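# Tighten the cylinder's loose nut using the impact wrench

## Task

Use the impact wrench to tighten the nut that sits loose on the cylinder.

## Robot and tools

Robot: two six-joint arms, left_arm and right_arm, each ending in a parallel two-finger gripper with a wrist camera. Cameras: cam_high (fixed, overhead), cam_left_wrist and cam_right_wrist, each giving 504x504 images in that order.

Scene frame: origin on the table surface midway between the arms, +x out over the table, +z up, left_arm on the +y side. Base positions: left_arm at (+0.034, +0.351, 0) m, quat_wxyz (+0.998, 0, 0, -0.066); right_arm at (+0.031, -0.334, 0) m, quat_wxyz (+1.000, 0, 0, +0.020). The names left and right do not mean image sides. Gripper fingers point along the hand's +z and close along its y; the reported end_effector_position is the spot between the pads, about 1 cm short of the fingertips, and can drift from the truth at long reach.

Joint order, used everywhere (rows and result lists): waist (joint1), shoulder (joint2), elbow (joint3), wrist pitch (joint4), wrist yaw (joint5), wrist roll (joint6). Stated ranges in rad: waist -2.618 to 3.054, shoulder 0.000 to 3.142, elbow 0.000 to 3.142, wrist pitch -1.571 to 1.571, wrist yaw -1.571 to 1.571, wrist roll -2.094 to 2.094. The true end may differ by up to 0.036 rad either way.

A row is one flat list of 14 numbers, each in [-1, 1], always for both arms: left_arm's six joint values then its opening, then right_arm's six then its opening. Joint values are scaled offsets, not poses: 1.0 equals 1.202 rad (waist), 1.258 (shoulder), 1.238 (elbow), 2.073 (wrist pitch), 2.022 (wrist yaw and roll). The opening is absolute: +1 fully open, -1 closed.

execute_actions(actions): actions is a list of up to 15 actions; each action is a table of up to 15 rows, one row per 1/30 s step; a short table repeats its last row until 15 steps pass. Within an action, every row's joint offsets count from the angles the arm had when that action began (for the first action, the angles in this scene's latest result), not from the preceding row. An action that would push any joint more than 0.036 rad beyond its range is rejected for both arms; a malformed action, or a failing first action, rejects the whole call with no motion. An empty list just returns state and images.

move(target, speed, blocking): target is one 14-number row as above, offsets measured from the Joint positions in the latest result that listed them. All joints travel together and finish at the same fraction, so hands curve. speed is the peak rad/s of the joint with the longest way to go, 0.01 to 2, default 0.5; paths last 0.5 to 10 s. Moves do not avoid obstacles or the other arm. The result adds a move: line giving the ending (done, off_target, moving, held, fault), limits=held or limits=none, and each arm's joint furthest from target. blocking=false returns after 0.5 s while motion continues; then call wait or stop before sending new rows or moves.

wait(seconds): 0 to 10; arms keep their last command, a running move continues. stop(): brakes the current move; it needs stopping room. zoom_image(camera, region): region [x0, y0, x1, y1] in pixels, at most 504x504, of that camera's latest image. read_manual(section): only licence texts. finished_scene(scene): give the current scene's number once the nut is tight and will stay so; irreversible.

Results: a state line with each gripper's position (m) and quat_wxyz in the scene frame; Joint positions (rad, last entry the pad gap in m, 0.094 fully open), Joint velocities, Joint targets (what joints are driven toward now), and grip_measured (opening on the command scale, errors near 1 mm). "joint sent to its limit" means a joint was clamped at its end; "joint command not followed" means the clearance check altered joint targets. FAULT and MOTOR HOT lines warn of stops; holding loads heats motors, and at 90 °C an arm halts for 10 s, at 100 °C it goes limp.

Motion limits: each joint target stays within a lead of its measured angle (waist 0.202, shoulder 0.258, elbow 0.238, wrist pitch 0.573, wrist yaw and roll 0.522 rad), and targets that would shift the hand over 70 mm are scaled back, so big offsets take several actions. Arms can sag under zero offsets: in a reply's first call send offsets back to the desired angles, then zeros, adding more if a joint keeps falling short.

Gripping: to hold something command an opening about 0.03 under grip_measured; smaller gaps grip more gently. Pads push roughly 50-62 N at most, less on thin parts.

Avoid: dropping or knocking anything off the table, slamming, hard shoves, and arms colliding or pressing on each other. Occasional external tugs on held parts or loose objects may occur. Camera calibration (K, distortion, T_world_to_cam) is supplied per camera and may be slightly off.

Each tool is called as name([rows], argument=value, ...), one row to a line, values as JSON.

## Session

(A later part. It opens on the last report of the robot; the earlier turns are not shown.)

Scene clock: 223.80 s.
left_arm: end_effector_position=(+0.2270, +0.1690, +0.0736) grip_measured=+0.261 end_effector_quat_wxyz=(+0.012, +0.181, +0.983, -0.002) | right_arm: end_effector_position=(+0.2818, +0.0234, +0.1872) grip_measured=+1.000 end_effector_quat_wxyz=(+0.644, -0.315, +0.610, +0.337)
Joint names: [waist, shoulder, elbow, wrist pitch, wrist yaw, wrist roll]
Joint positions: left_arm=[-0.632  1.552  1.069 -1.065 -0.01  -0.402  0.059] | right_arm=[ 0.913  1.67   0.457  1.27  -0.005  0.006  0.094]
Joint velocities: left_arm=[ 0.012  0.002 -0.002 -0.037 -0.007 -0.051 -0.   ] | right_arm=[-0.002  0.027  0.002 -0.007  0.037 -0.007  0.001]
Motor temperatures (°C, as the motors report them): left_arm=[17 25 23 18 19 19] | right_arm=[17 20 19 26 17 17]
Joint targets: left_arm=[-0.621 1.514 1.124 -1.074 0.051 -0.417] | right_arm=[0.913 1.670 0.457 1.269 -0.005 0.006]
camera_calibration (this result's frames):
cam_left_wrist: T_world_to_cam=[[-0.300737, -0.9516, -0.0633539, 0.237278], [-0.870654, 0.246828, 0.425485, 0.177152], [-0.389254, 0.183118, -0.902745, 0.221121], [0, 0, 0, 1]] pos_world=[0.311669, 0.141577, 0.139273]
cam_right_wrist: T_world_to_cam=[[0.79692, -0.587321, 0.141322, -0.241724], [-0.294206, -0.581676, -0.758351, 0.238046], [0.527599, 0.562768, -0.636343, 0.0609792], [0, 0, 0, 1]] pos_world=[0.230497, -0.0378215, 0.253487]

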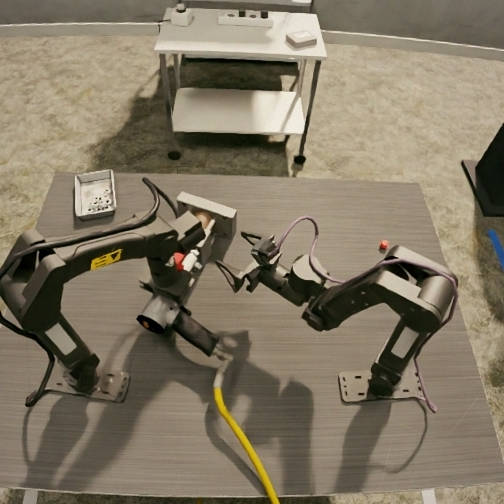

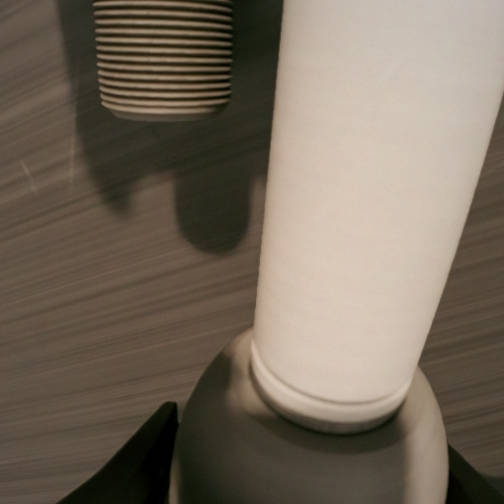

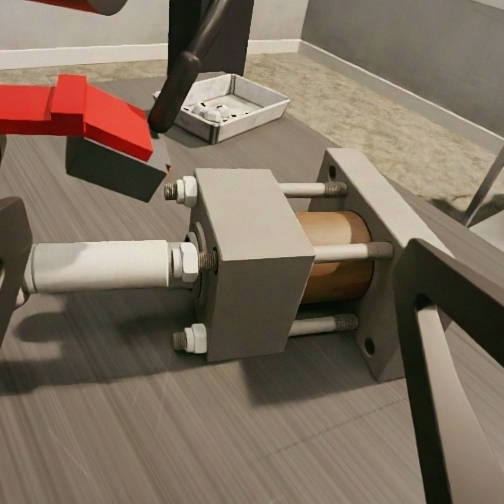

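execute_actions([
  [[0.013,-0.011,0.081,-0.005,0.03,-0.007,0, 0,0,0,0,0,0,1]],
])

zoom_image(camera="cam_right_wrist", region=[20, 180, 260, 340])

execute_actions([
  [[0.015,-0.011,0.081,-0.005,0.03,-0.007,0, 0,0,0,0,0,0,1]],
])

zoom_image(camera="cam_right_wrist", region=[20, 180, 260, 340])

Scene clock: 228.77 s.
left_arm: end_effector_position=(+0.2293, +0.1671, +0.0728) grip_measured=+0.261 end_effector_quat_wxyz=(+0.007, +0.181, +0.984, +0.001) | right_arm: end_effector_position=(+0.2818, +0.0234, +0.1875) grip_measured=+1.000 end_effector_quat_wxyz=(+0.645, -0.315, +0.609, +0.338)
Joint names: [waist, shoulder, elbow, wrist pitch, wrist yaw, wrist roll]
Joint positions: left_arm=[-0.631  1.575  1.089 -1.074 -0.009 -0.401  0.059] | right_arm=[ 0.913  1.67   0.457  1.272 -0.005  0.006  0.094]
Joint velocities: left_arm=[-0.012 -0.007 -0.002 -0.007 -0.037  0.051 -0.   ] | right_arm=[-0.007 -0.002  0.007 -0.037 -0.022  0.007  0.   ]
Motor temperatures (°C, as the motors report them): left_arm=[17 25 23 18 19 19] | right_arm=[17 20 19 26 17 17]
Joint targets: left_arm=[-0.617 1.538 1.169 -1.075 0.051 -0.416] | right_arm=[0.913 1.670 0.457 1.270 -0.005 0.006]
camera_calibration (this result's frames):
cam_left_wrist: T_world_to_cam=[[-0.30104, -0.95119, -0.0679097, 0.236453], [-0.866491, 0.243106, 0.435996, 0.178797], [-0.398206, 0.190095, -0.897383, 0.222158], [0, 0, 0, 1]] pos_world=[0.314573, 0.139214, 0.137463]
cam_right_wrist: T_world_to_cam=[[0.796796, -0.587497, 0.141294, -0.241734], [-0.293536, -0.580731, -0.759334, 0.238292], [0.52816, 0.563559, -0.635176, 0.0608413], [0, 0, 0, 1]] pos_world=[0.230426, -0.0379217, 0.253744]

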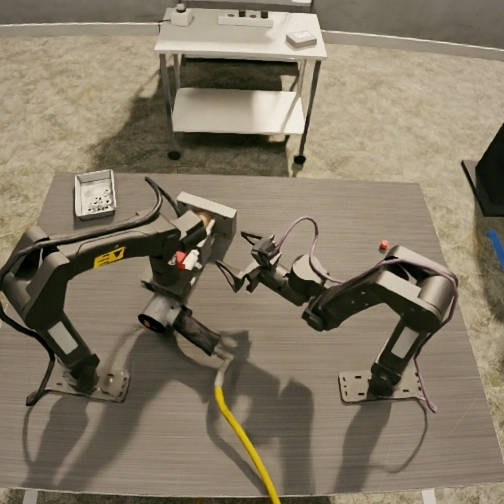

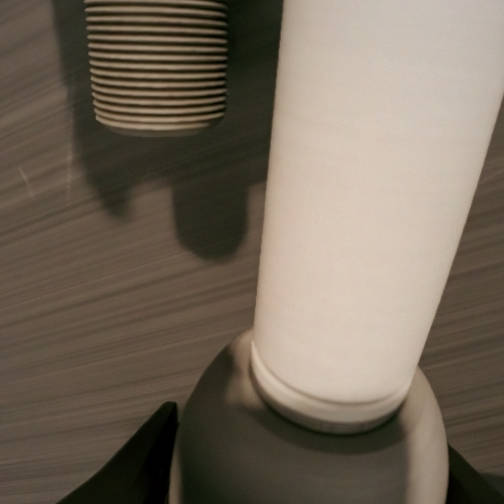

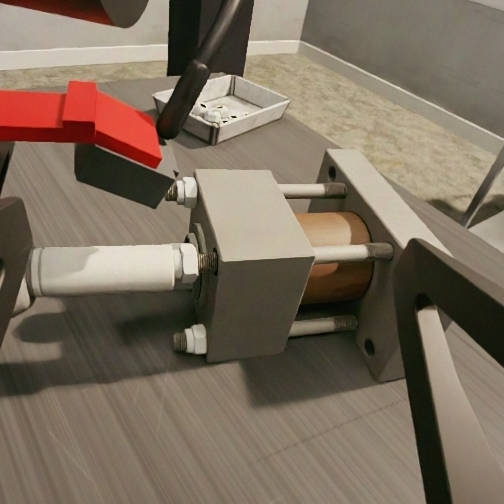

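Region (20, 180, 260, 340) of cam_right_wrist's 504x504 image, scaled by 2.100, with more detail than that image has.

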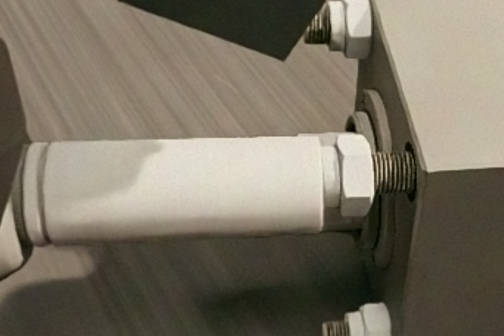

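Scene clock: 229.27 s.
left_arm: end_effector_position=(+0.2330, +0.1657, +0.0727) grip_measured=+0.261 end_effector_quat_wxyz=(+0.002, +0.178, +0.984, +0.004) | right_arm: end_effector_position=(+0.2818, +0.0234, +0.1879) grip_measured=+1.000 end_effector_quat_wxyz=(+0.645, -0.315, +0.609, +0.338)
Joint names: [waist, shoulder, elbow, wrist pitch, wrist yaw, wrist roll]
Joint positions: left_arm=[-0.625  1.599  1.113 -1.085 -0.009 -0.4    0.059] | right_arm=[ 0.913  1.67   0.457  1.273 -0.005  0.006  0.094]
Joint velocities: left_arm=[-0.017 -0.012 -0.002  0.022 -0.037  0.007 -0.   ] | right_arm=[ 0.002 -0.012 -0.007  0.037 -0.037 -0.022 -0.   ]
Motor temperatures (°C, as the motors report them): left_arm=[17 25 23 18 19 19] | right_arm=[17 20 19 26 17 17]
Joint targets: left_arm=[-0.613 1.562 1.190 -1.085 0.052 -0.415] | right_arm=[0.913 1.670 0.457 1.272 -0.005 0.006]
camera_calibration (this result's frames):
cam_left_wrist: T_world_to_cam=[[-0.296845, -0.952135, -0.0729559, 0.235828], [-0.864389, 0.235445, 0.444295, 0.182625], [-0.405851, 0.194949, -0.892905, 0.224468], [0, 0, 0, 1]] pos_world=[0.318964, 0.137782, 0.136494]
cam_right_wrist: T_world_to_cam=[[0.796671, -0.587673, 0.141266, -0.241743], [-0.292865, -0.579786, -0.760315, 0.238539], [0.52872, 0.564349, -0.634007, 0.0607031], [0, 0, 0, 1]] pos_world=[0.230354, -0.0380223, 0.254001]

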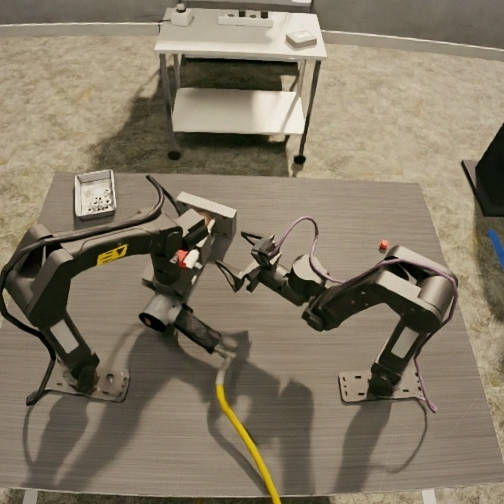

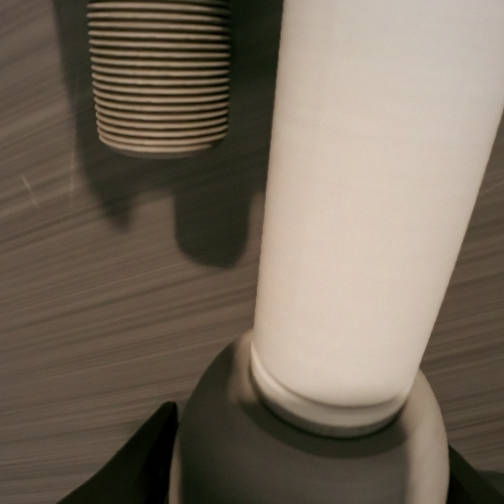

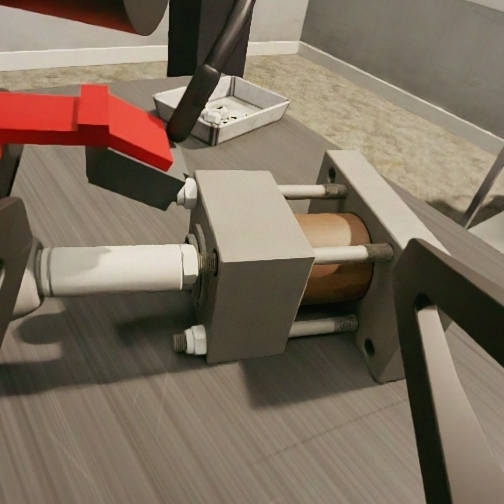

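Region (20, 180, 260, 340) of cam_right_wrist's 504x504 image, scaled by 2.100, with more detail than that image has.

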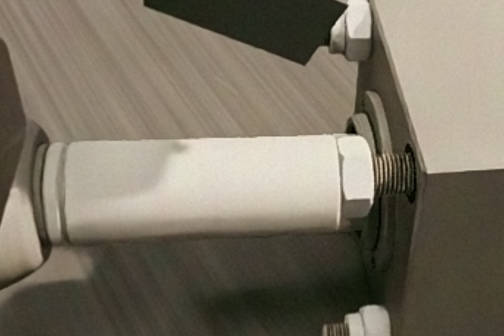

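execute_actions([
  [[0.01,-0.053,0.06,-0.005,0.03,-0.007,0, 0,0,0,0,0,0,1]],
  [[0.015,-0.013,0.083,0,0.03,-0.007,0, 0,0,0,0,0,0,1]],
])

zoom_image(camera="cam_right_wrist", region=[20, 180, 260, 340])

Scene clock: 233.07 s.
left_arm: end_effector_position=(+0.2348, +0.1659, +0.0726) grip_measured=+0.261 end_effector_quat_wxyz=(-0.005, +0.176, +0.984, +0.008) | right_arm: end_effector_position=(+0.2818, +0.0233, +0.1887) grip_measured=+1.000 end_effector_quat_wxyz=(+0.646, -0.314, +0.608, +0.338)
Joint names: [waist, shoulder, elbow, wrist pitch, wrist yaw, wrist roll]
Joint positions: left_arm=[-0.62   1.62   1.134 -1.102 -0.009 -0.4    0.059] | right_arm=[ 0.913  1.67   0.457  1.276 -0.005  0.006  0.094]
Joint velocities: left_arm=[ 0.007 -0.012  0.012 -0.037  0.007  0.007 -0.001] | right_arm=[ 0.007  0.007 -0.022  0.007  0.007 -0.007  0.   ]
Motor temperatures (°C, as the motors report them): left_arm=[17 25 23 18 19 19] | right_arm=[17 20 19 26 17 17]
Joint targets: left_arm=[-0.607 1.583 1.216 -1.085 0.052 -0.414] | right_arm=[0.913 1.670 0.457 1.275 -0.005 0.006]
camera_calibration (this result's frames):
cam_left_wrist: T_world_to_cam=[[-0.292709, -0.952851, -0.0799747, 0.236213], [-0.859993, 0.225773, 0.457645, 0.183771], [-0.418012, 0.202735, -0.885531, 0.226121], [0, 0, 0, 1]] pos_world=[0.321705, 0.137743, 0.135027]
cam_right_wrist: T_world_to_cam=[[0.796422, -0.588024, 0.141209, -0.241762], [-0.291521, -0.577891, -0.762272, 0.239031], [0.529838, 0.565924, -0.631666, 0.0604255], [0, 0, 0, 1]] pos_world=[0.230211, -0.0382244, 0.254514]

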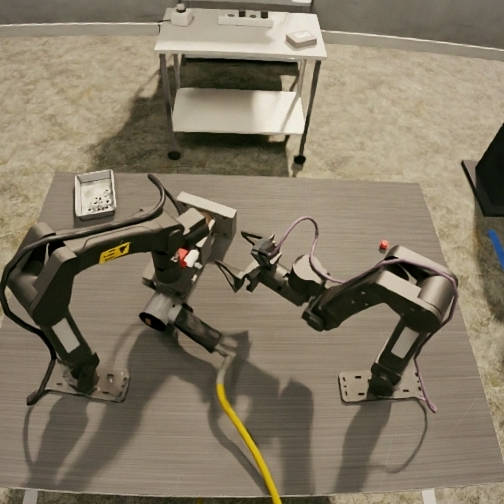

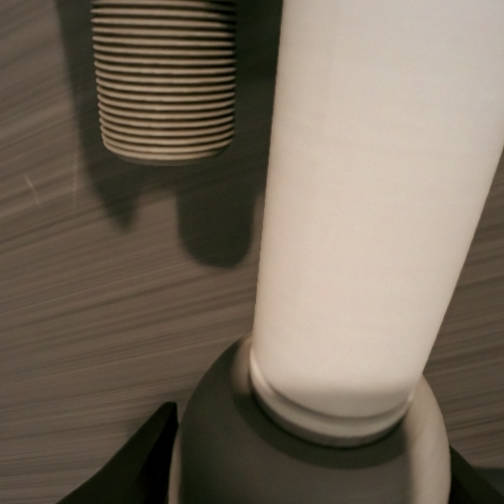

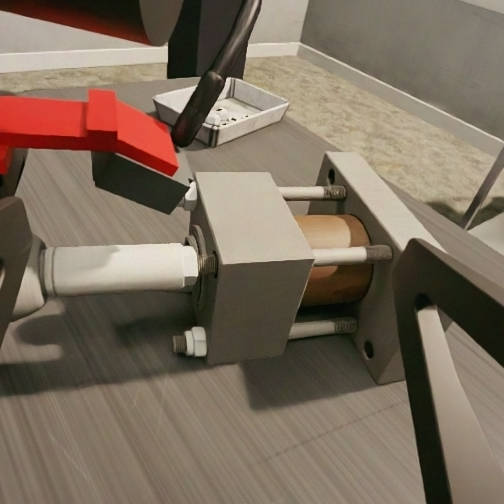

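Region (20, 180, 260, 340) of cam_right_wrist's 504x504 image, scaled by 2.100, with more detail than that image has.

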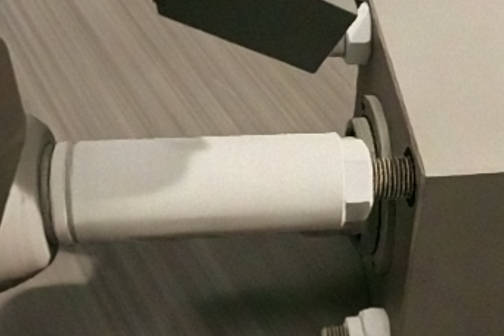

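execute_actions([
  [[0.01,-0.065,0.066,0.008,0.03,-0.007,0, 0,0,0,0,0,0,1]],
  [[0.016,-0.025,0.083,0.008,0.03,-0.007,0, 0,0,0,0,0,0,1]],
])

zoom_image(camera="cam_right_wrist", region=[20, 180, 260, 340])

Scene clock: 236.60 s.
left_arm: end_effector_position=(+0.2351, +0.1655, +0.0789) grip_measured=+0.261 end_effector_quat_wxyz=(-0.003, +0.175, +0.985, +0.004) | right_arm: end_effector_position=(+0.2817, +0.0233, +0.1894) grip_measured=+1.000 end_effector_quat_wxyz=(+0.647, -0.314, +0.607, +0.339)
Joint names: [waist, shoulder, elbow, wrist pitch, wrist yaw, wrist roll]
Joint positions: left_arm=[-0.618  1.609  1.148 -1.12  -0.004 -0.399  0.059] | right_arm=[ 0.913  1.67   0.457  1.279 -0.005  0.006  0.094]
Joint velocities: left_arm=[-0.002 -0.007 -0.002 -0.007  0.037  0.037  0.   ] | right_arm=[-0.012  0.002  0.012 -0.022  0.051  0.007  0.002]
Motor temperatures (°C, as the motors report them): left_arm=[17 25 24 18 19 19] | right_arm=[17 20 19 26 17 17]
Joint targets: left_arm=[-0.601 1.568 1.237 -1.088 0.052 -0.414] | right_arm=[0.913 1.670 0.457 1.278 -0.005 0.006]
camera_calibration (this result's frames):
cam_left_wrist: T_world_to_cam=[[-0.290995, -0.953946, -0.0728686, 0.235631], [-0.861581, 0.228183, 0.453444, 0.181498], [-0.415933, 0.194732, -0.888301, 0.23291], [0, 0, 0, 1]] pos_world=[0.321817, 0.138009, 0.141765]
cam_right_wrist: T_world_to_cam=[[0.796172, -0.588376, 0.141151, -0.24178], [-0.290174, -0.575991, -0.764221, 0.239522], [0.530951, 0.567493, -0.629319, 0.0601464], [0, 0, 0, 1]] pos_world=[0.230067, -0.0384278, 0.255027]

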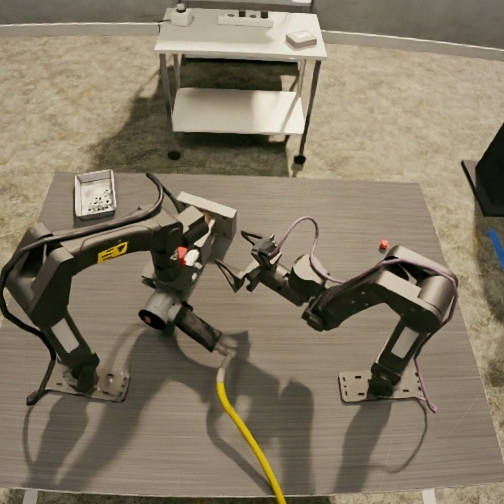

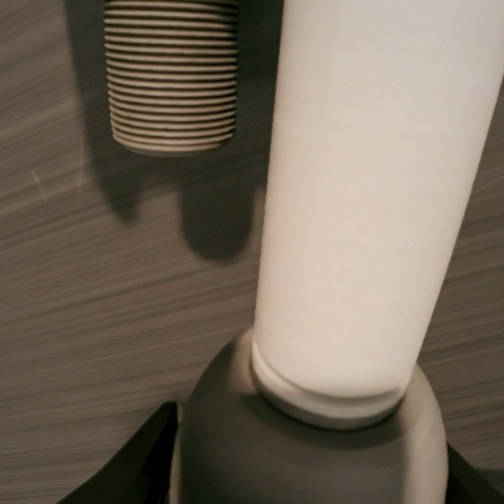

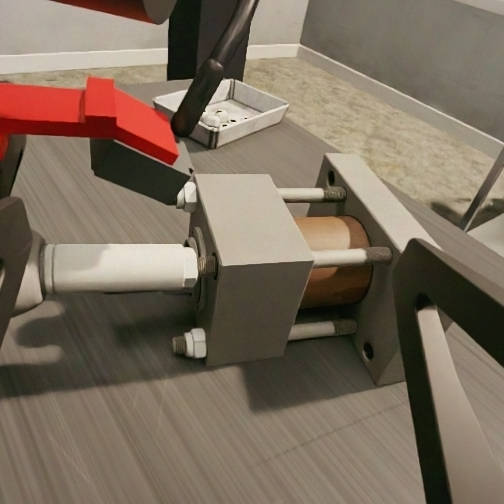

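Region (20, 180, 260, 340) of cam_right_wrist's 504x504 image, scaled by 2.100, with more detail than that image has.

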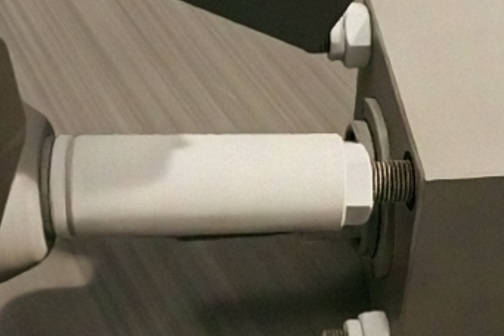

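execute_actions([
  [[0.008,-0.038,0.055,0.012,0.028,-0.007,0, 0,-0.06,0.09,-0.17,0,0,0.6]],
  [[0.008,-0.038,0.055,0.012,0.028,-0.007,0, 0.05,-0.06,0.09,-0.18,0,0,0.6]],
  [[0.008,-0.038,0.055,0.012,0.028,-0.007,0, 0.1,0,0.09,-0.18,0,0,0.6]],
  [[0.008,-0.038,0.055,0.012,0.028,-0.007,0, 0.12,0,0,0,0,0,0.6]],
])

Scene clock: 248.20 s.
left_arm: end_effector_position=(+0.2350, +0.1656, +0.0789) grip_measured=+0.261 end_effector_quat_wxyz=(-0.003, +0.175, +0.985, +0.005) | right_arm: end_effector_position=(+0.1543, +0.0988, +0.1409) grip_measured=+0.602 end_effector_quat_wxyz=(+0.416, -0.511, +0.681, +0.320)
Joint names: [waist, shoulder, elbow, wrist pitch, wrist yaw, wrist roll]
Joint positions: left_arm=[-0.618  1.609  1.148 -1.12  -0.004 -0.399  0.059] | right_arm=[ 1.245  1.539  0.756  0.318 -0.012  0.006  0.075]
Joint velocities: left_arm=[-0.002  0.017  0.007 -0.007  0.022  0.022  0.   ] | right_arm=[ 0.002  0.002 -0.022 -0.022  0.066 -0.007 -0.   ]
Motor temperatures (°C, as the motors report them): left_arm=[17 25 25 19 19 19] | right_arm=[17 20 19 26 17 17]
Joint targets: left_arm=[-0.608 1.561 1.216 -1.095 0.052 -0.413] | right_arm=[1.238 1.539 0.756 0.315 -0.007 0.006]
camera_calibration (this result's frames):
cam_left_wrist: T_world_to_cam=[[-0.291015, -0.953927, -0.0730356, 0.235687], [-0.861454, 0.228065, 0.453743, 0.181389], [-0.416181, 0.194963, -0.888134, 0.232876], [0, 0, 0, 1]] pos_world=[0.321765, 0.138057, 0.141735]
cam_right_wrist: T_world_to_cam=[[0.966943, -0.220303, 0.128407, -0.149965], [-0.166586, -0.927014, -0.335998, 0.164234], [0.193057, 0.3035, -0.933069, 0.17543], [0, 0, 0, 1]] pos_world=[0.138499, 0.0659666, 0.238128]

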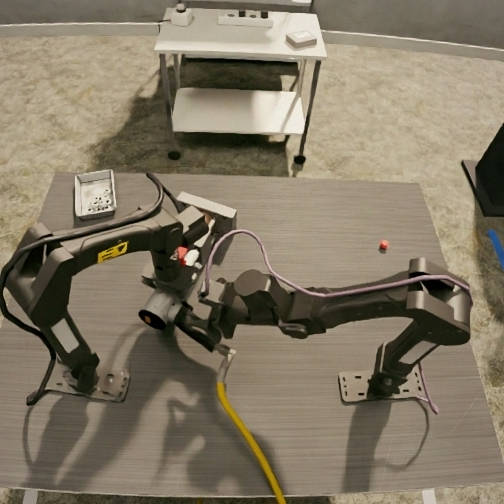

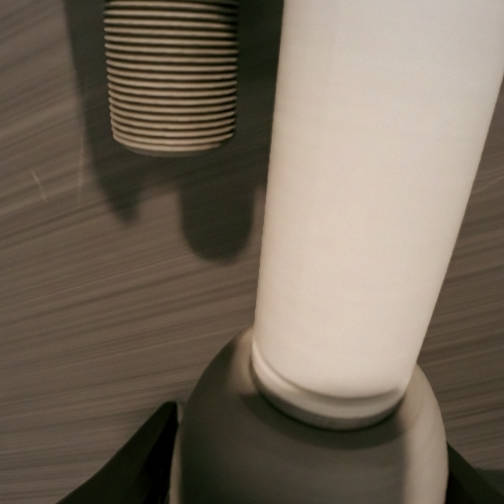

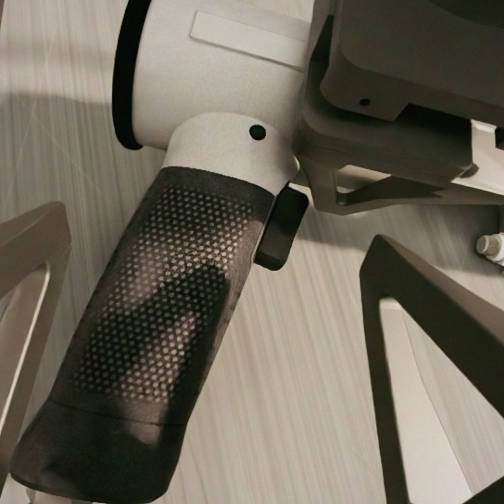

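execute_actions([
  [[0.008,-0.038,0.055,0.012,0.028,-0.007,0, 0,0.1,0.04,-0.002,0,0,0.7]],
  [[0.008,-0.038,0.055,0.012,0.028,-0.007,0, 0,0.07,0.04,-0.002,0,0,0.7]],
])

Scene clock: 254.73 s.
left_arm: end_effector_position=(+0.2350, +0.1661, +0.0780) grip_measured=+0.261 end_effector_quat_wxyz=(-0.004, +0.176, +0.984, +0.007) | right_arm: end_effector_position=(+0.1590, +0.1201, +0.0917) grip_measured=+0.698 end_effector_quat_wxyz=(+0.380, -0.526, +0.700, +0.299)
Joint names: [waist, shoulder, elbow, wrist pitch, wrist yaw, wrist roll]
Joint positions: left_arm=[-0.618  1.612  1.148 -1.121 -0.006 -0.397  0.059] | right_arm=[ 1.245  1.732  0.829  0.342 -0.02   0.008  0.08 ]
Joint velocities: left_arm=[-0.007  0.007 -0.002  0.037  0.022 -0.037  0.001] | right_arm=[ 0.002 -0.002 -0.022 -0.051 -0.051  0.037  0.   ]
Motor temperatures (°C, as the motors report them): left_arm=[17 26 24 19 19 19] | right_arm=[17 20 19 27 17 17]
Joint targets: left_arm=[-0.608 1.561 1.216 -1.096 0.052 -0.413] | right_arm=[1.245 1.752 0.844 0.321 -0.011 0.006]
camera_calibration (this result's frames):
cam_left_wrist: T_world_to_cam=[[-0.293717, -0.952822, -0.0765546, 0.236798], [-0.86002, 0.228452, 0.456262, 0.181069], [-0.417247, 0.199851, -0.886546, 0.231327], [0, 0, 0, 1]] pos_world=[0.321795, 0.13803, 0.140595]
cam_right_wrist: T_world_to_cam=[[0.972283, -0.203187, 0.115671, -0.145212], [-0.170344, -0.954489, -0.244813, 0.163754], [0.160149, 0.218324, -0.962646, 0.140337], [0, 0, 0, 1]] pos_world=[0.146606, 0.096157, 0.191981]

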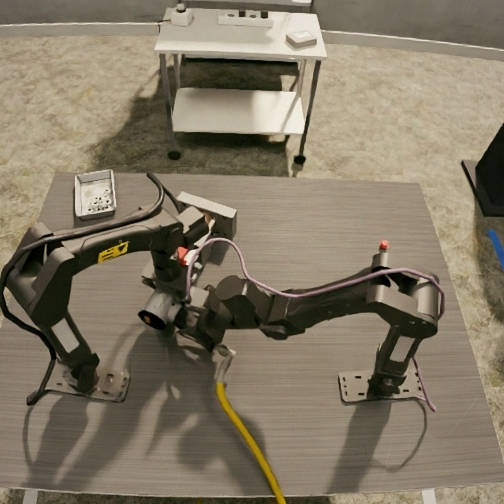

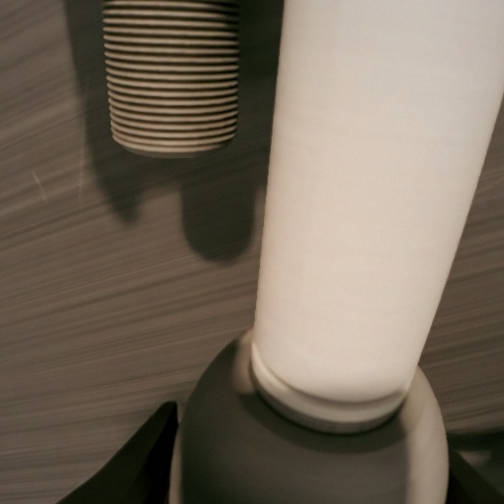

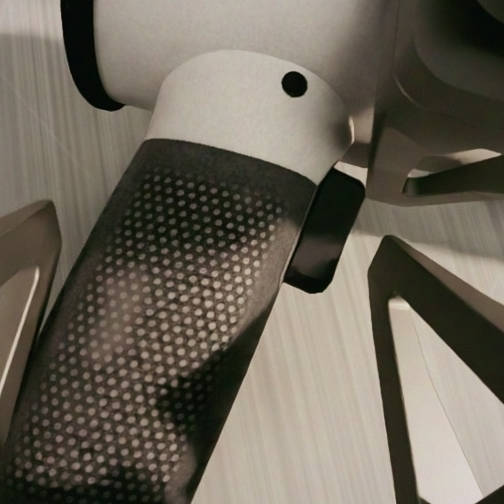

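execute_actions([
  [[0.008,-0.04,0.055,0.012,0.028,-0.007,0, 0,-0.07,0,-0.01,0,0,0.8]],
  [[0.008,-0.038,0.055,0.012,0.028,-0.007,0, 0.06,0,0,-0.002,0.09,0.05,0.8]],
  [[0.008,-0.038,0.055,0.012,0.028,-0.007,0, 0.055,0,0,-0.002,0.095,0.05,0.8]],
])

Scene clock: 261.03 s.
left_arm: end_effector_position=(+0.2350, +0.1660, +0.0780) grip_measured=+0.261 end_effector_quat_wxyz=(-0.004, +0.176, +0.984, +0.006) | right_arm: end_effector_position=(+0.1557, +0.1161, +0.1327) grip_measured=+0.798 end_effector_quat_wxyz=(+0.454, -0.418, +0.738, +0.273)
Joint names: [waist, shoulder, elbow, wrist pitch, wrist yaw, wrist roll]
Joint positions: left_arm=[-0.618  1.612  1.148 -1.121 -0.006 -0.396  0.059] | right_arm=[1.379 1.649 0.828 0.34  0.325 0.192 0.084]
Joint velocities: left_arm=[ 0.007 -0.007 -0.007 -0.037 -0.022 -0.037  0.   ] | right_arm=[ 0.002  0.002  0.012  0.022  0.037 -0.022  0.   ]
Motor temperatures (°C, as the motors report them): left_arm=[17 26 24 19 19 19] | right_arm=[17 20 19 26 17 17]
Joint targets: left_arm=[-0.608 1.564 1.216 -1.096 0.051 -0.410] | right_arm=[1.382 1.649 0.828 0.336 0.340 0.201]
camera_calibration (this result's frames):
cam_left_wrist: T_world_to_cam=[[-0.294096, -0.952733, -0.0762086, 0.236784], [-0.859813, 0.228904, 0.456426, 0.180904], [-0.417407, 0.199758, -0.886492, 0.231366], [0, 0, 0, 1]] pos_world=[0.321755, 0.137965, 0.14058]
cam_right_wrist: T_world_to_cam=[[0.883711, -0.453468, 0.115849, -0.104741], [-0.391724, -0.852076, -0.347157, 0.205579], [0.256137, 0.261406, -0.930624, 0.157002], [0, 0, 0, 1]] pos_world=[0.132877, 0.0866307, 0.229613]

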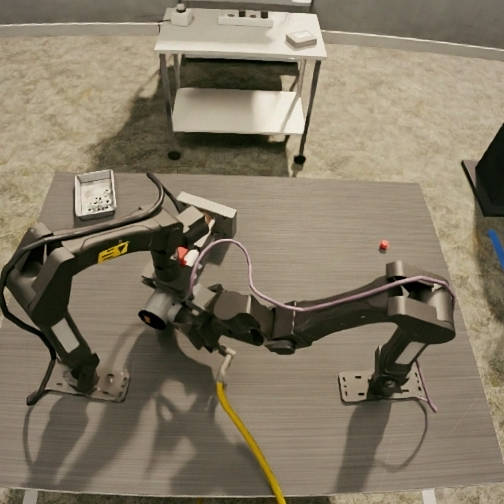

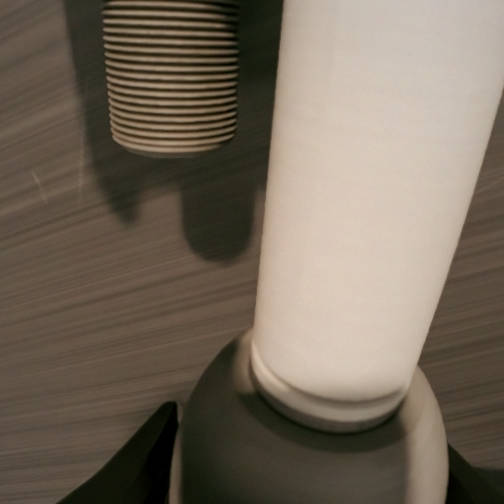

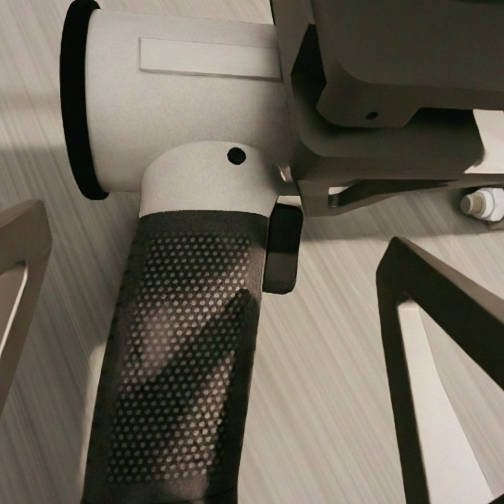

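execute_actions([
  [[0.008,-0.038,0.055,0.012,0.028,-0.007,0, 0,0.08,0.032,-0.004,0,0,0.8]],
  [[0.008,-0.038,0.055,0.012,0.028,-0.007,0, 0,0.075,0.032,-0.004,0,0,0.8]],
])

Scene clock: 264.90 s.
left_arm: end_effector_position=(+0.2352, +0.1667, +0.0763) grip_measured=+0.261 end_effector_quat_wxyz=(-0.006, +0.178, +0.984, +0.010) | right_arm: end_effector_position=(+0.1584, +0.1309, +0.0825) grip_measured=+0.798 end_effector_quat_wxyz=(+0.429, -0.435, +0.754, +0.241)
Joint names: [waist, shoulder, elbow, wrist pitch, wrist yaw, wrist roll]
Joint positions: left_arm=[-0.618  1.619  1.148 -1.121 -0.01  -0.393  0.059] | right_arm=[1.379 1.818 0.88  0.363 0.328 0.195 0.084]
Joint velocities: left_arm=[-0.007 -0.007 -0.012 -0.022 -0.022  0.022  0.   ] | right_arm=[ 0.002 -0.007  0.002 -0.051 -0.007  0.081 -0.   ]
Motor temperatures (°C, as the motors report them): left_arm=[17 26 24 19 19 19] | right_arm=[17 20 19 27 17 17]
Joint targets: left_arm=[-0.608 1.564 1.216 -1.096 0.051 -0.410] | right_arm=[1.379 1.840 0.894 0.336 0.329 0.195]
camera_calibration (this result's frames):
cam_left_wrist: T_world_to_cam=[[-0.29761, -0.95108, -0.0829117, 0.238416], [-0.857997, 0.228373, 0.460094, 0.181122], [-0.418652, 0.208067, -0.88399, 0.228512], [0, 0, 0, 1]] pos_world=[0.322024, 0.137844, 0.138437]
cam_right_wrist: T_world_to_cam=[[0.883927, -0.445092, 0.143405, -0.0980028], [-0.399817, -0.878389, -0.261876, 0.199551], [0.242525, 0.174144, -0.954388, 0.121311], [0, 0, 0, 1]] pos_world=[0.13699, 0.110537, 0.18209]

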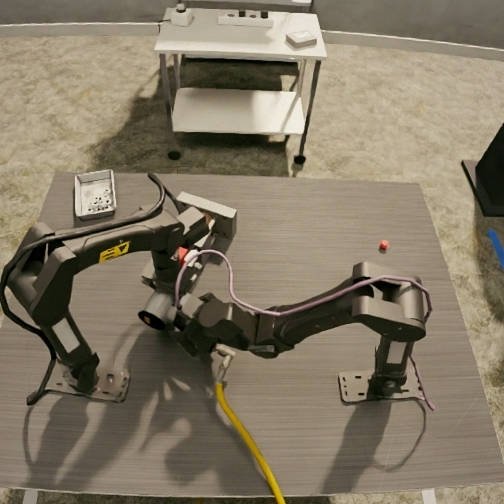

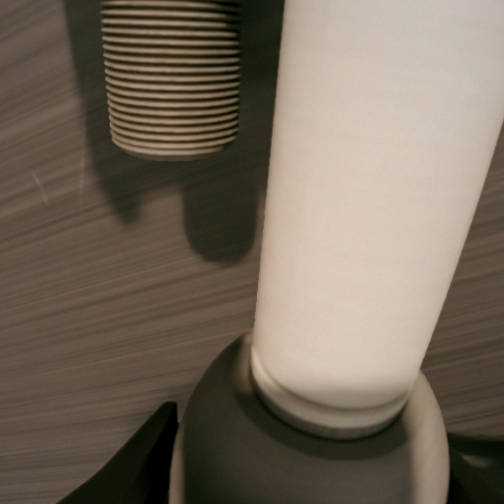

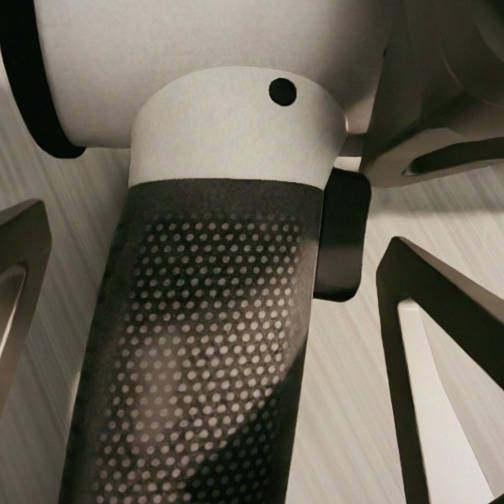

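execute_actions([
  [[0.008,-0.048,0.055,0.012,0.028,-0.007,0, -0.018,-0.015,0,0,0,0,0.45]],
  [[0.008,-0.038,0.055,0.012,0.028,-0.007,0, 0,0,0,0,0,0,0.25]],
  [[0.008,-0.038,0.055,0.012,0.028,-0.007,0, 0,0,0,0,0,0,0.18]],
])

Scene clock: 268.70 s.
left_arm: end_effector_position=(+0.2349, +0.1660, +0.0763) grip_measured=+0.261 end_effector_quat_wxyz=(-0.007, +0.177, +0.984, +0.008) | right_arm: end_effector_position=(+0.1612, +0.1317, +0.0855) grip_measured=+0.186 end_effector_quat_wxyz=(+0.430, -0.431, +0.754, +0.248)
Joint names: [waist, shoulder, elbow, wrist pitch, wrist yaw, wrist roll]
Joint positions: left_arm=[-0.618  1.619  1.148 -1.12  -0.006 -0.396  0.059] | right_arm=[1.369 1.814 0.88  0.371 0.315 0.197 0.056]
Joint velocities: left_arm=[-0.007 -0.007 -0.007  0.037 -0.007  0.066  0.002] | right_arm=[ 0.012  0.017 -0.007 -0.037  0.022 -0.007 -0.   ]
Motor temperatures (°C, as the motors report them): left_arm=[17 26 24 19 19 19] | right_arm=[17 21 19 26 17 17]
Joint targets: left_arm=[-0.608 1.571 1.216 -1.096 0.049 -0.408] | right_arm=[1.368 1.814 0.880 0.369 0.319 0.196]
camera_calibration (this result's frames):
cam_left_wrist: T_world_to_cam=[[-0.295134, -0.952182, -0.0790313, 0.236987], [-0.857835, 0.227648, 0.460755, 0.181097], [-0.420731, 0.20378, -0.884002, 0.229739], [0, 0, 0, 1]] pos_world=[0.321953, 0.137612, 0.138378]
cam_right_wrist: T_world_to_cam=[[0.884933, -0.446603, 0.132061, -0.0995731], [-0.401131, -0.874991, -0.271081, 0.202717], [0.236618, 0.186914, -0.953454, 0.122501], [0, 0, 0, 1]] pos_world=[0.140446, 0.110008, 0.184902]

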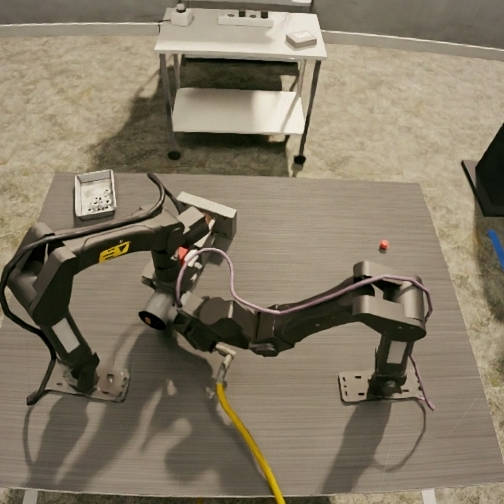

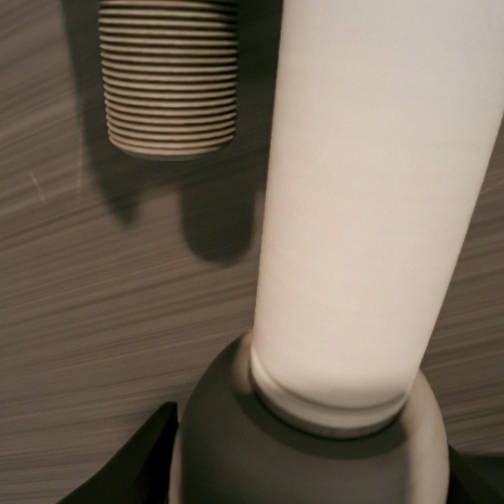

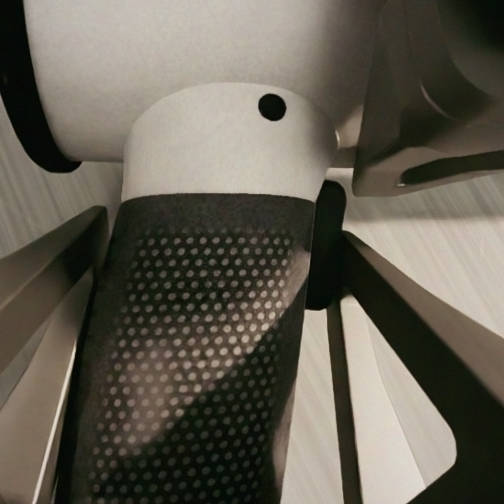

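Now squeeze while pushing forward with both, then release.

execute_actions([
  [[0.015,-0.02,0.08,0.015,0.028,-0.007,0, -0.02,0,0,0,0.005,0,0.1]],
  [[0.015,-0.015,0.08,0.015,0.028,-0.007,0, -0.02,0,0,0,0.005,0,0.06]],
  [[0.008,-0.038,0.055,0.012,0.028,-0.007,0, -0.008,0,0,0,0,0,0.25]],
])

Scene clock: 272.60 s.
left_arm: end_effector_position=(+0.2414, +0.1593, +0.0684) grip_measured=+0.261 end_effector_quat_wxyz=(-0.026, +0.171, +0.985, -0.018) | right_arm: end_effector_position=(+0.1731, +0.1266, +0.0829) grip_measured=+0.248 end_effector_quat_wxyz=(+0.427, -0.417, +0.765, +0.243)
Joint names: [waist, shoulder, elbow, wrist pitch, wrist yaw, wrist roll]
Joint positions: left_arm=[-0.58   1.666  1.166 -1.096  0.057 -0.369  0.059] | right_arm=[1.342 1.814 0.88  0.358 0.312 0.216 0.059]
Joint velocities: left_arm=[ 0.002 -0.022 -0.017 -0.081 -0.051 -0.007 -0.   ] | right_arm=[ 0.002  0.007 -0.007  0.066 -0.037 -0.037  0.   ]
Motor temperatures (°C, as the motors report them): left_arm=[17 26 25 19 19 19] | right_arm=[17 21 19 27 17 17]
Joint targets: left_arm=[-0.571 1.618 1.234 -1.074 0.117 -0.389] | right_arm=[1.338 1.814 0.880 0.359 0.305 0.214]
camera_calibration (this result's frames):
cam_left_wrist: T_world_to_cam=[[-0.285213, -0.958176, -0.0234927, 0.226648], [-0.8386, 0.237601, 0.4902, 0.183508], [-0.464116, 0.159512, -0.871294, 0.243518], [0, 0, 0, 1]] pos_world=[0.331553, 0.134723, 0.127544]
cam_right_wrist: T_world_to_cam=[[0.871159, -0.47654, 0.11829, -0.104656], [-0.43588, -0.861487, -0.260479, 0.205718], [0.226034, 0.175359, -0.958206, 0.121844], [0, 0, 0, 1]] pos_world=[0.1533, 0.105984, 0.182716]

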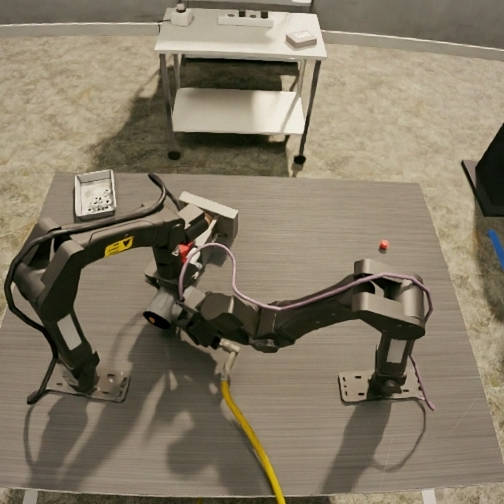

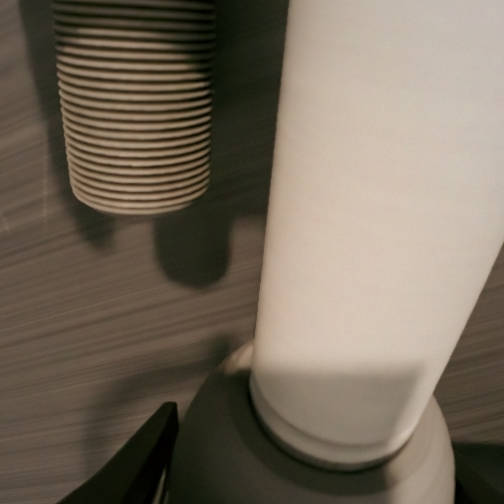

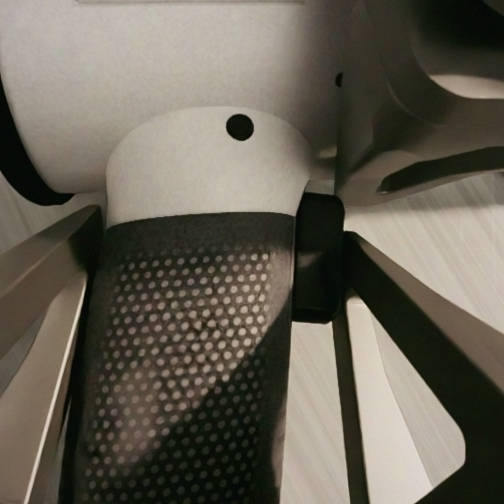

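execute_actions([
  [[-0.004,-0.032,0.084,0,-0.006,-0.004,0, -0.02,0,0,0,0,0,0.06]],
])

wait(seconds=1)

zoom_image(camera="cam_high", region=[160, 200, 250, 290])

Scene clock: 278.13 s.
left_arm: end_effector_position=(+0.2434, +0.1586, +0.0702) grip_measured=+0.261 end_effector_quat_wxyz=(-0.024, +0.176, +0.984, -0.015) | right_arm: end_effector_position=(+0.1720, +0.1284, +0.0845) grip_measured=+0.066 end_effector_quat_wxyz=(+0.423, -0.411, +0.767, +0.253)
Joint names: [waist, shoulder, elbow, wrist pitch, wrist yaw, wrist roll]
Joint positions: left_arm=[-0.581  1.671  1.178 -1.103  0.051 -0.36   0.059] | right_arm=[1.341 1.813 0.88  0.365 0.299 0.232 0.05 ]
Joint velocities: left_arm=[ 0.007 -0.012  0.002  0.007 -0.095 -0.037 -0.001] | right_arm=[-0.002  0.017 -0.012 -0.022  0.066 -0.007 -0.001]
Motor temperatures (°C, as the motors report them): left_arm=[17 27 25 19 19 19] | right_arm=[17 21 19 27 17 17]
Joint targets: left_arm=[-0.584 1.626 1.270 -1.096 0.045 -0.377] | right_arm=[1.318 1.814 0.880 0.358 0.312 0.216]
camera_calibration (this result's frames):
cam_left_wrist: T_world_to_cam=[[-0.295068, -0.95506, -0.0281874, 0.2288], [-0.838564, 0.24471, 0.486752, 0.183597], [-0.45798, 0.167262, -0.873085, 0.243509], [0, 0, 0, 1]] pos_world=[0.332991, 0.13286, 0.129687]
cam_right_wrist: T_world_to_cam=[[0.87334, -0.477628, 0.0956536, -0.101392], [-0.43964, -0.857436, -0.267432, 0.207845], [0.20975, 0.191506, -0.958817, 0.124131], [0, 0, 0, 1]] pos_world=[0.15389, 0.106015, 0.184302]

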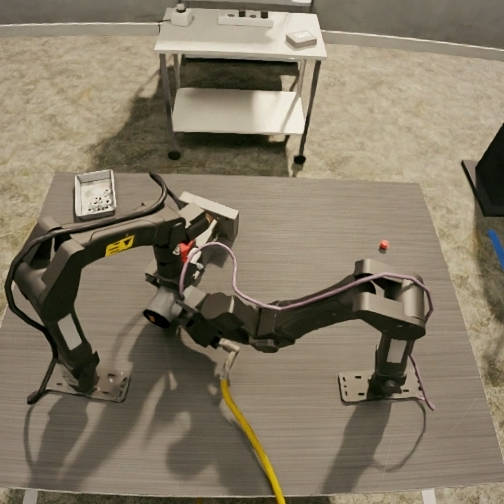

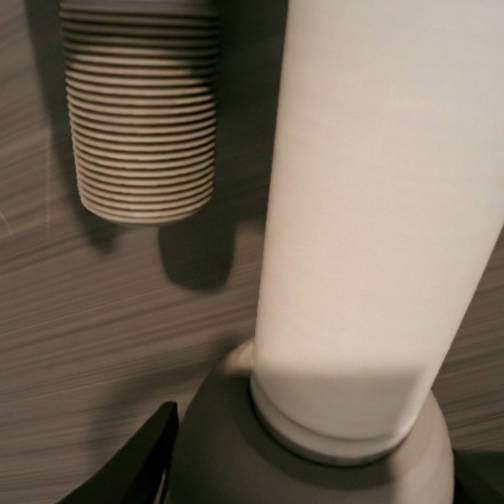

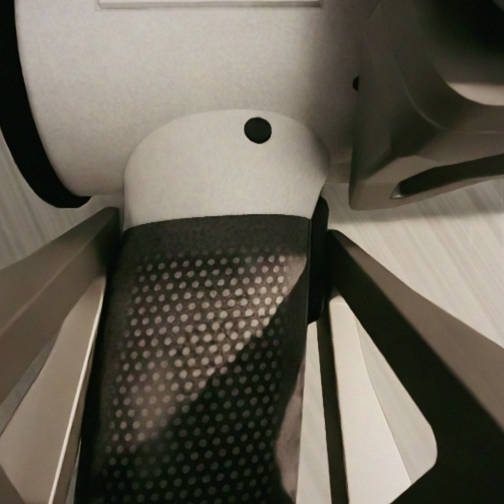

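Scene clock: 279.13 s.
left_arm: end_effector_position=(+0.2456, +0.1562, +0.0698) grip_measured=+0.261 end_effector_quat_wxyz=(-0.019, +0.182, +0.983, -0.020) | right_arm: end_effector_position=(+0.1734, +0.1271, +0.0839) grip_measured=+0.066 end_effector_quat_wxyz=(+0.425, -0.408, +0.769, +0.249)
Joint names: [waist, shoulder, elbow, wrist pitch, wrist yaw, wrist roll]
Joint positions: left_arm=[-0.581  1.672  1.178 -1.09   0.053 -0.348  0.059] | right_arm=[1.341 1.813 0.88  0.361 0.309 0.236 0.05 ]
Joint velocities: left_arm=[-0.002 -0.017  0.002  0.037  0.007 -0.051  0.   ] | right_arm=[ 0.007  0.002 -0.002 -0.007  0.007  0.081  0.001]
Motor temperatures (°C, as the motors report them): left_arm=[17 27 25 19 19 19] | right_arm=[17 21 19 27 17 17]
Joint targets: left_arm=[-0.584 1.626 1.270 -1.096 0.045 -0.377] | right_arm=[1.318 1.814 0.880 0.358 0.312 0.216]
wait: 1.00 s; no rest
camera_calibration (this result's frames):
cam_left_wrist: T_world_to_cam=[[-0.306449, -0.951652, -0.0211322, 0.228938], [-0.839502, 0.259737, 0.477256, 0.18478], [-0.448693, 0.163995, -0.87851, 0.243237], [0, 0, 0, 1]] pos_world=[0.334419, 0.129986, 0.130337]
cam_right_wrist: T_world_to_cam=[[0.868138, -0.486465, 0.0984327, -0.101446], [-0.448263, -0.853637, -0.265261, 0.208065], [0.213066, 0.186159, -0.959139, 0.12366], [0, 0, 0, 1]] pos_world=[0.154989, 0.105242, 0.183785]

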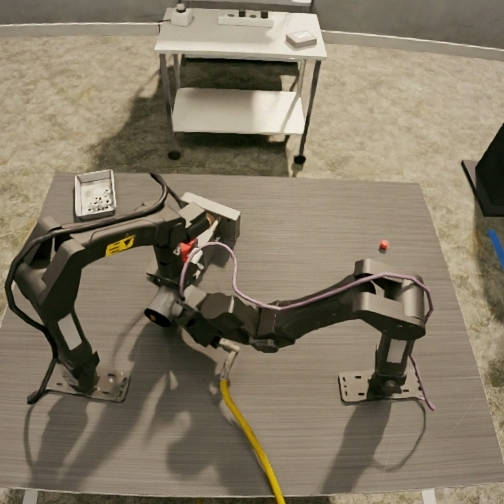

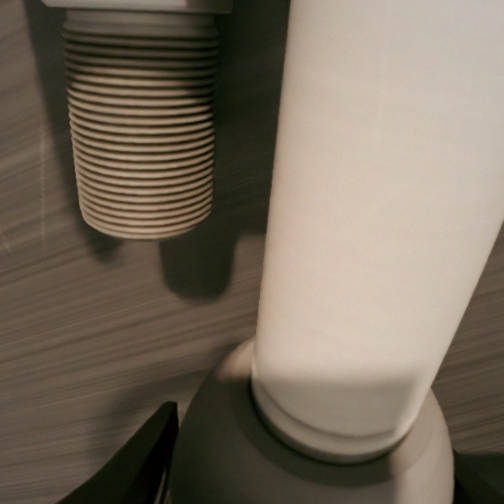

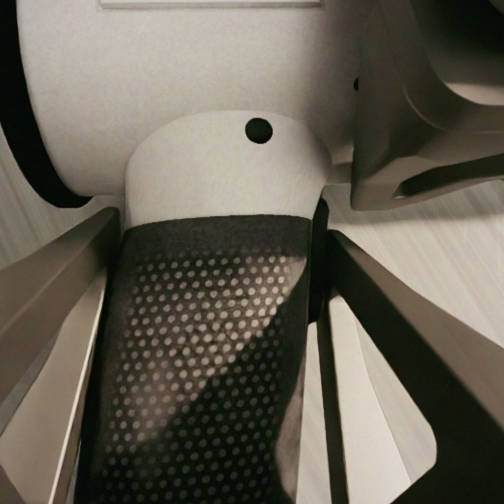

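Region (160, 200, 250, 290) of cam_high's 504x504 image, scaled by 5.600, with more detail than that image has.

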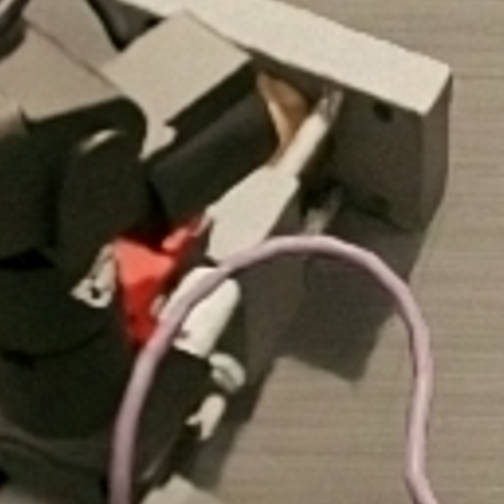

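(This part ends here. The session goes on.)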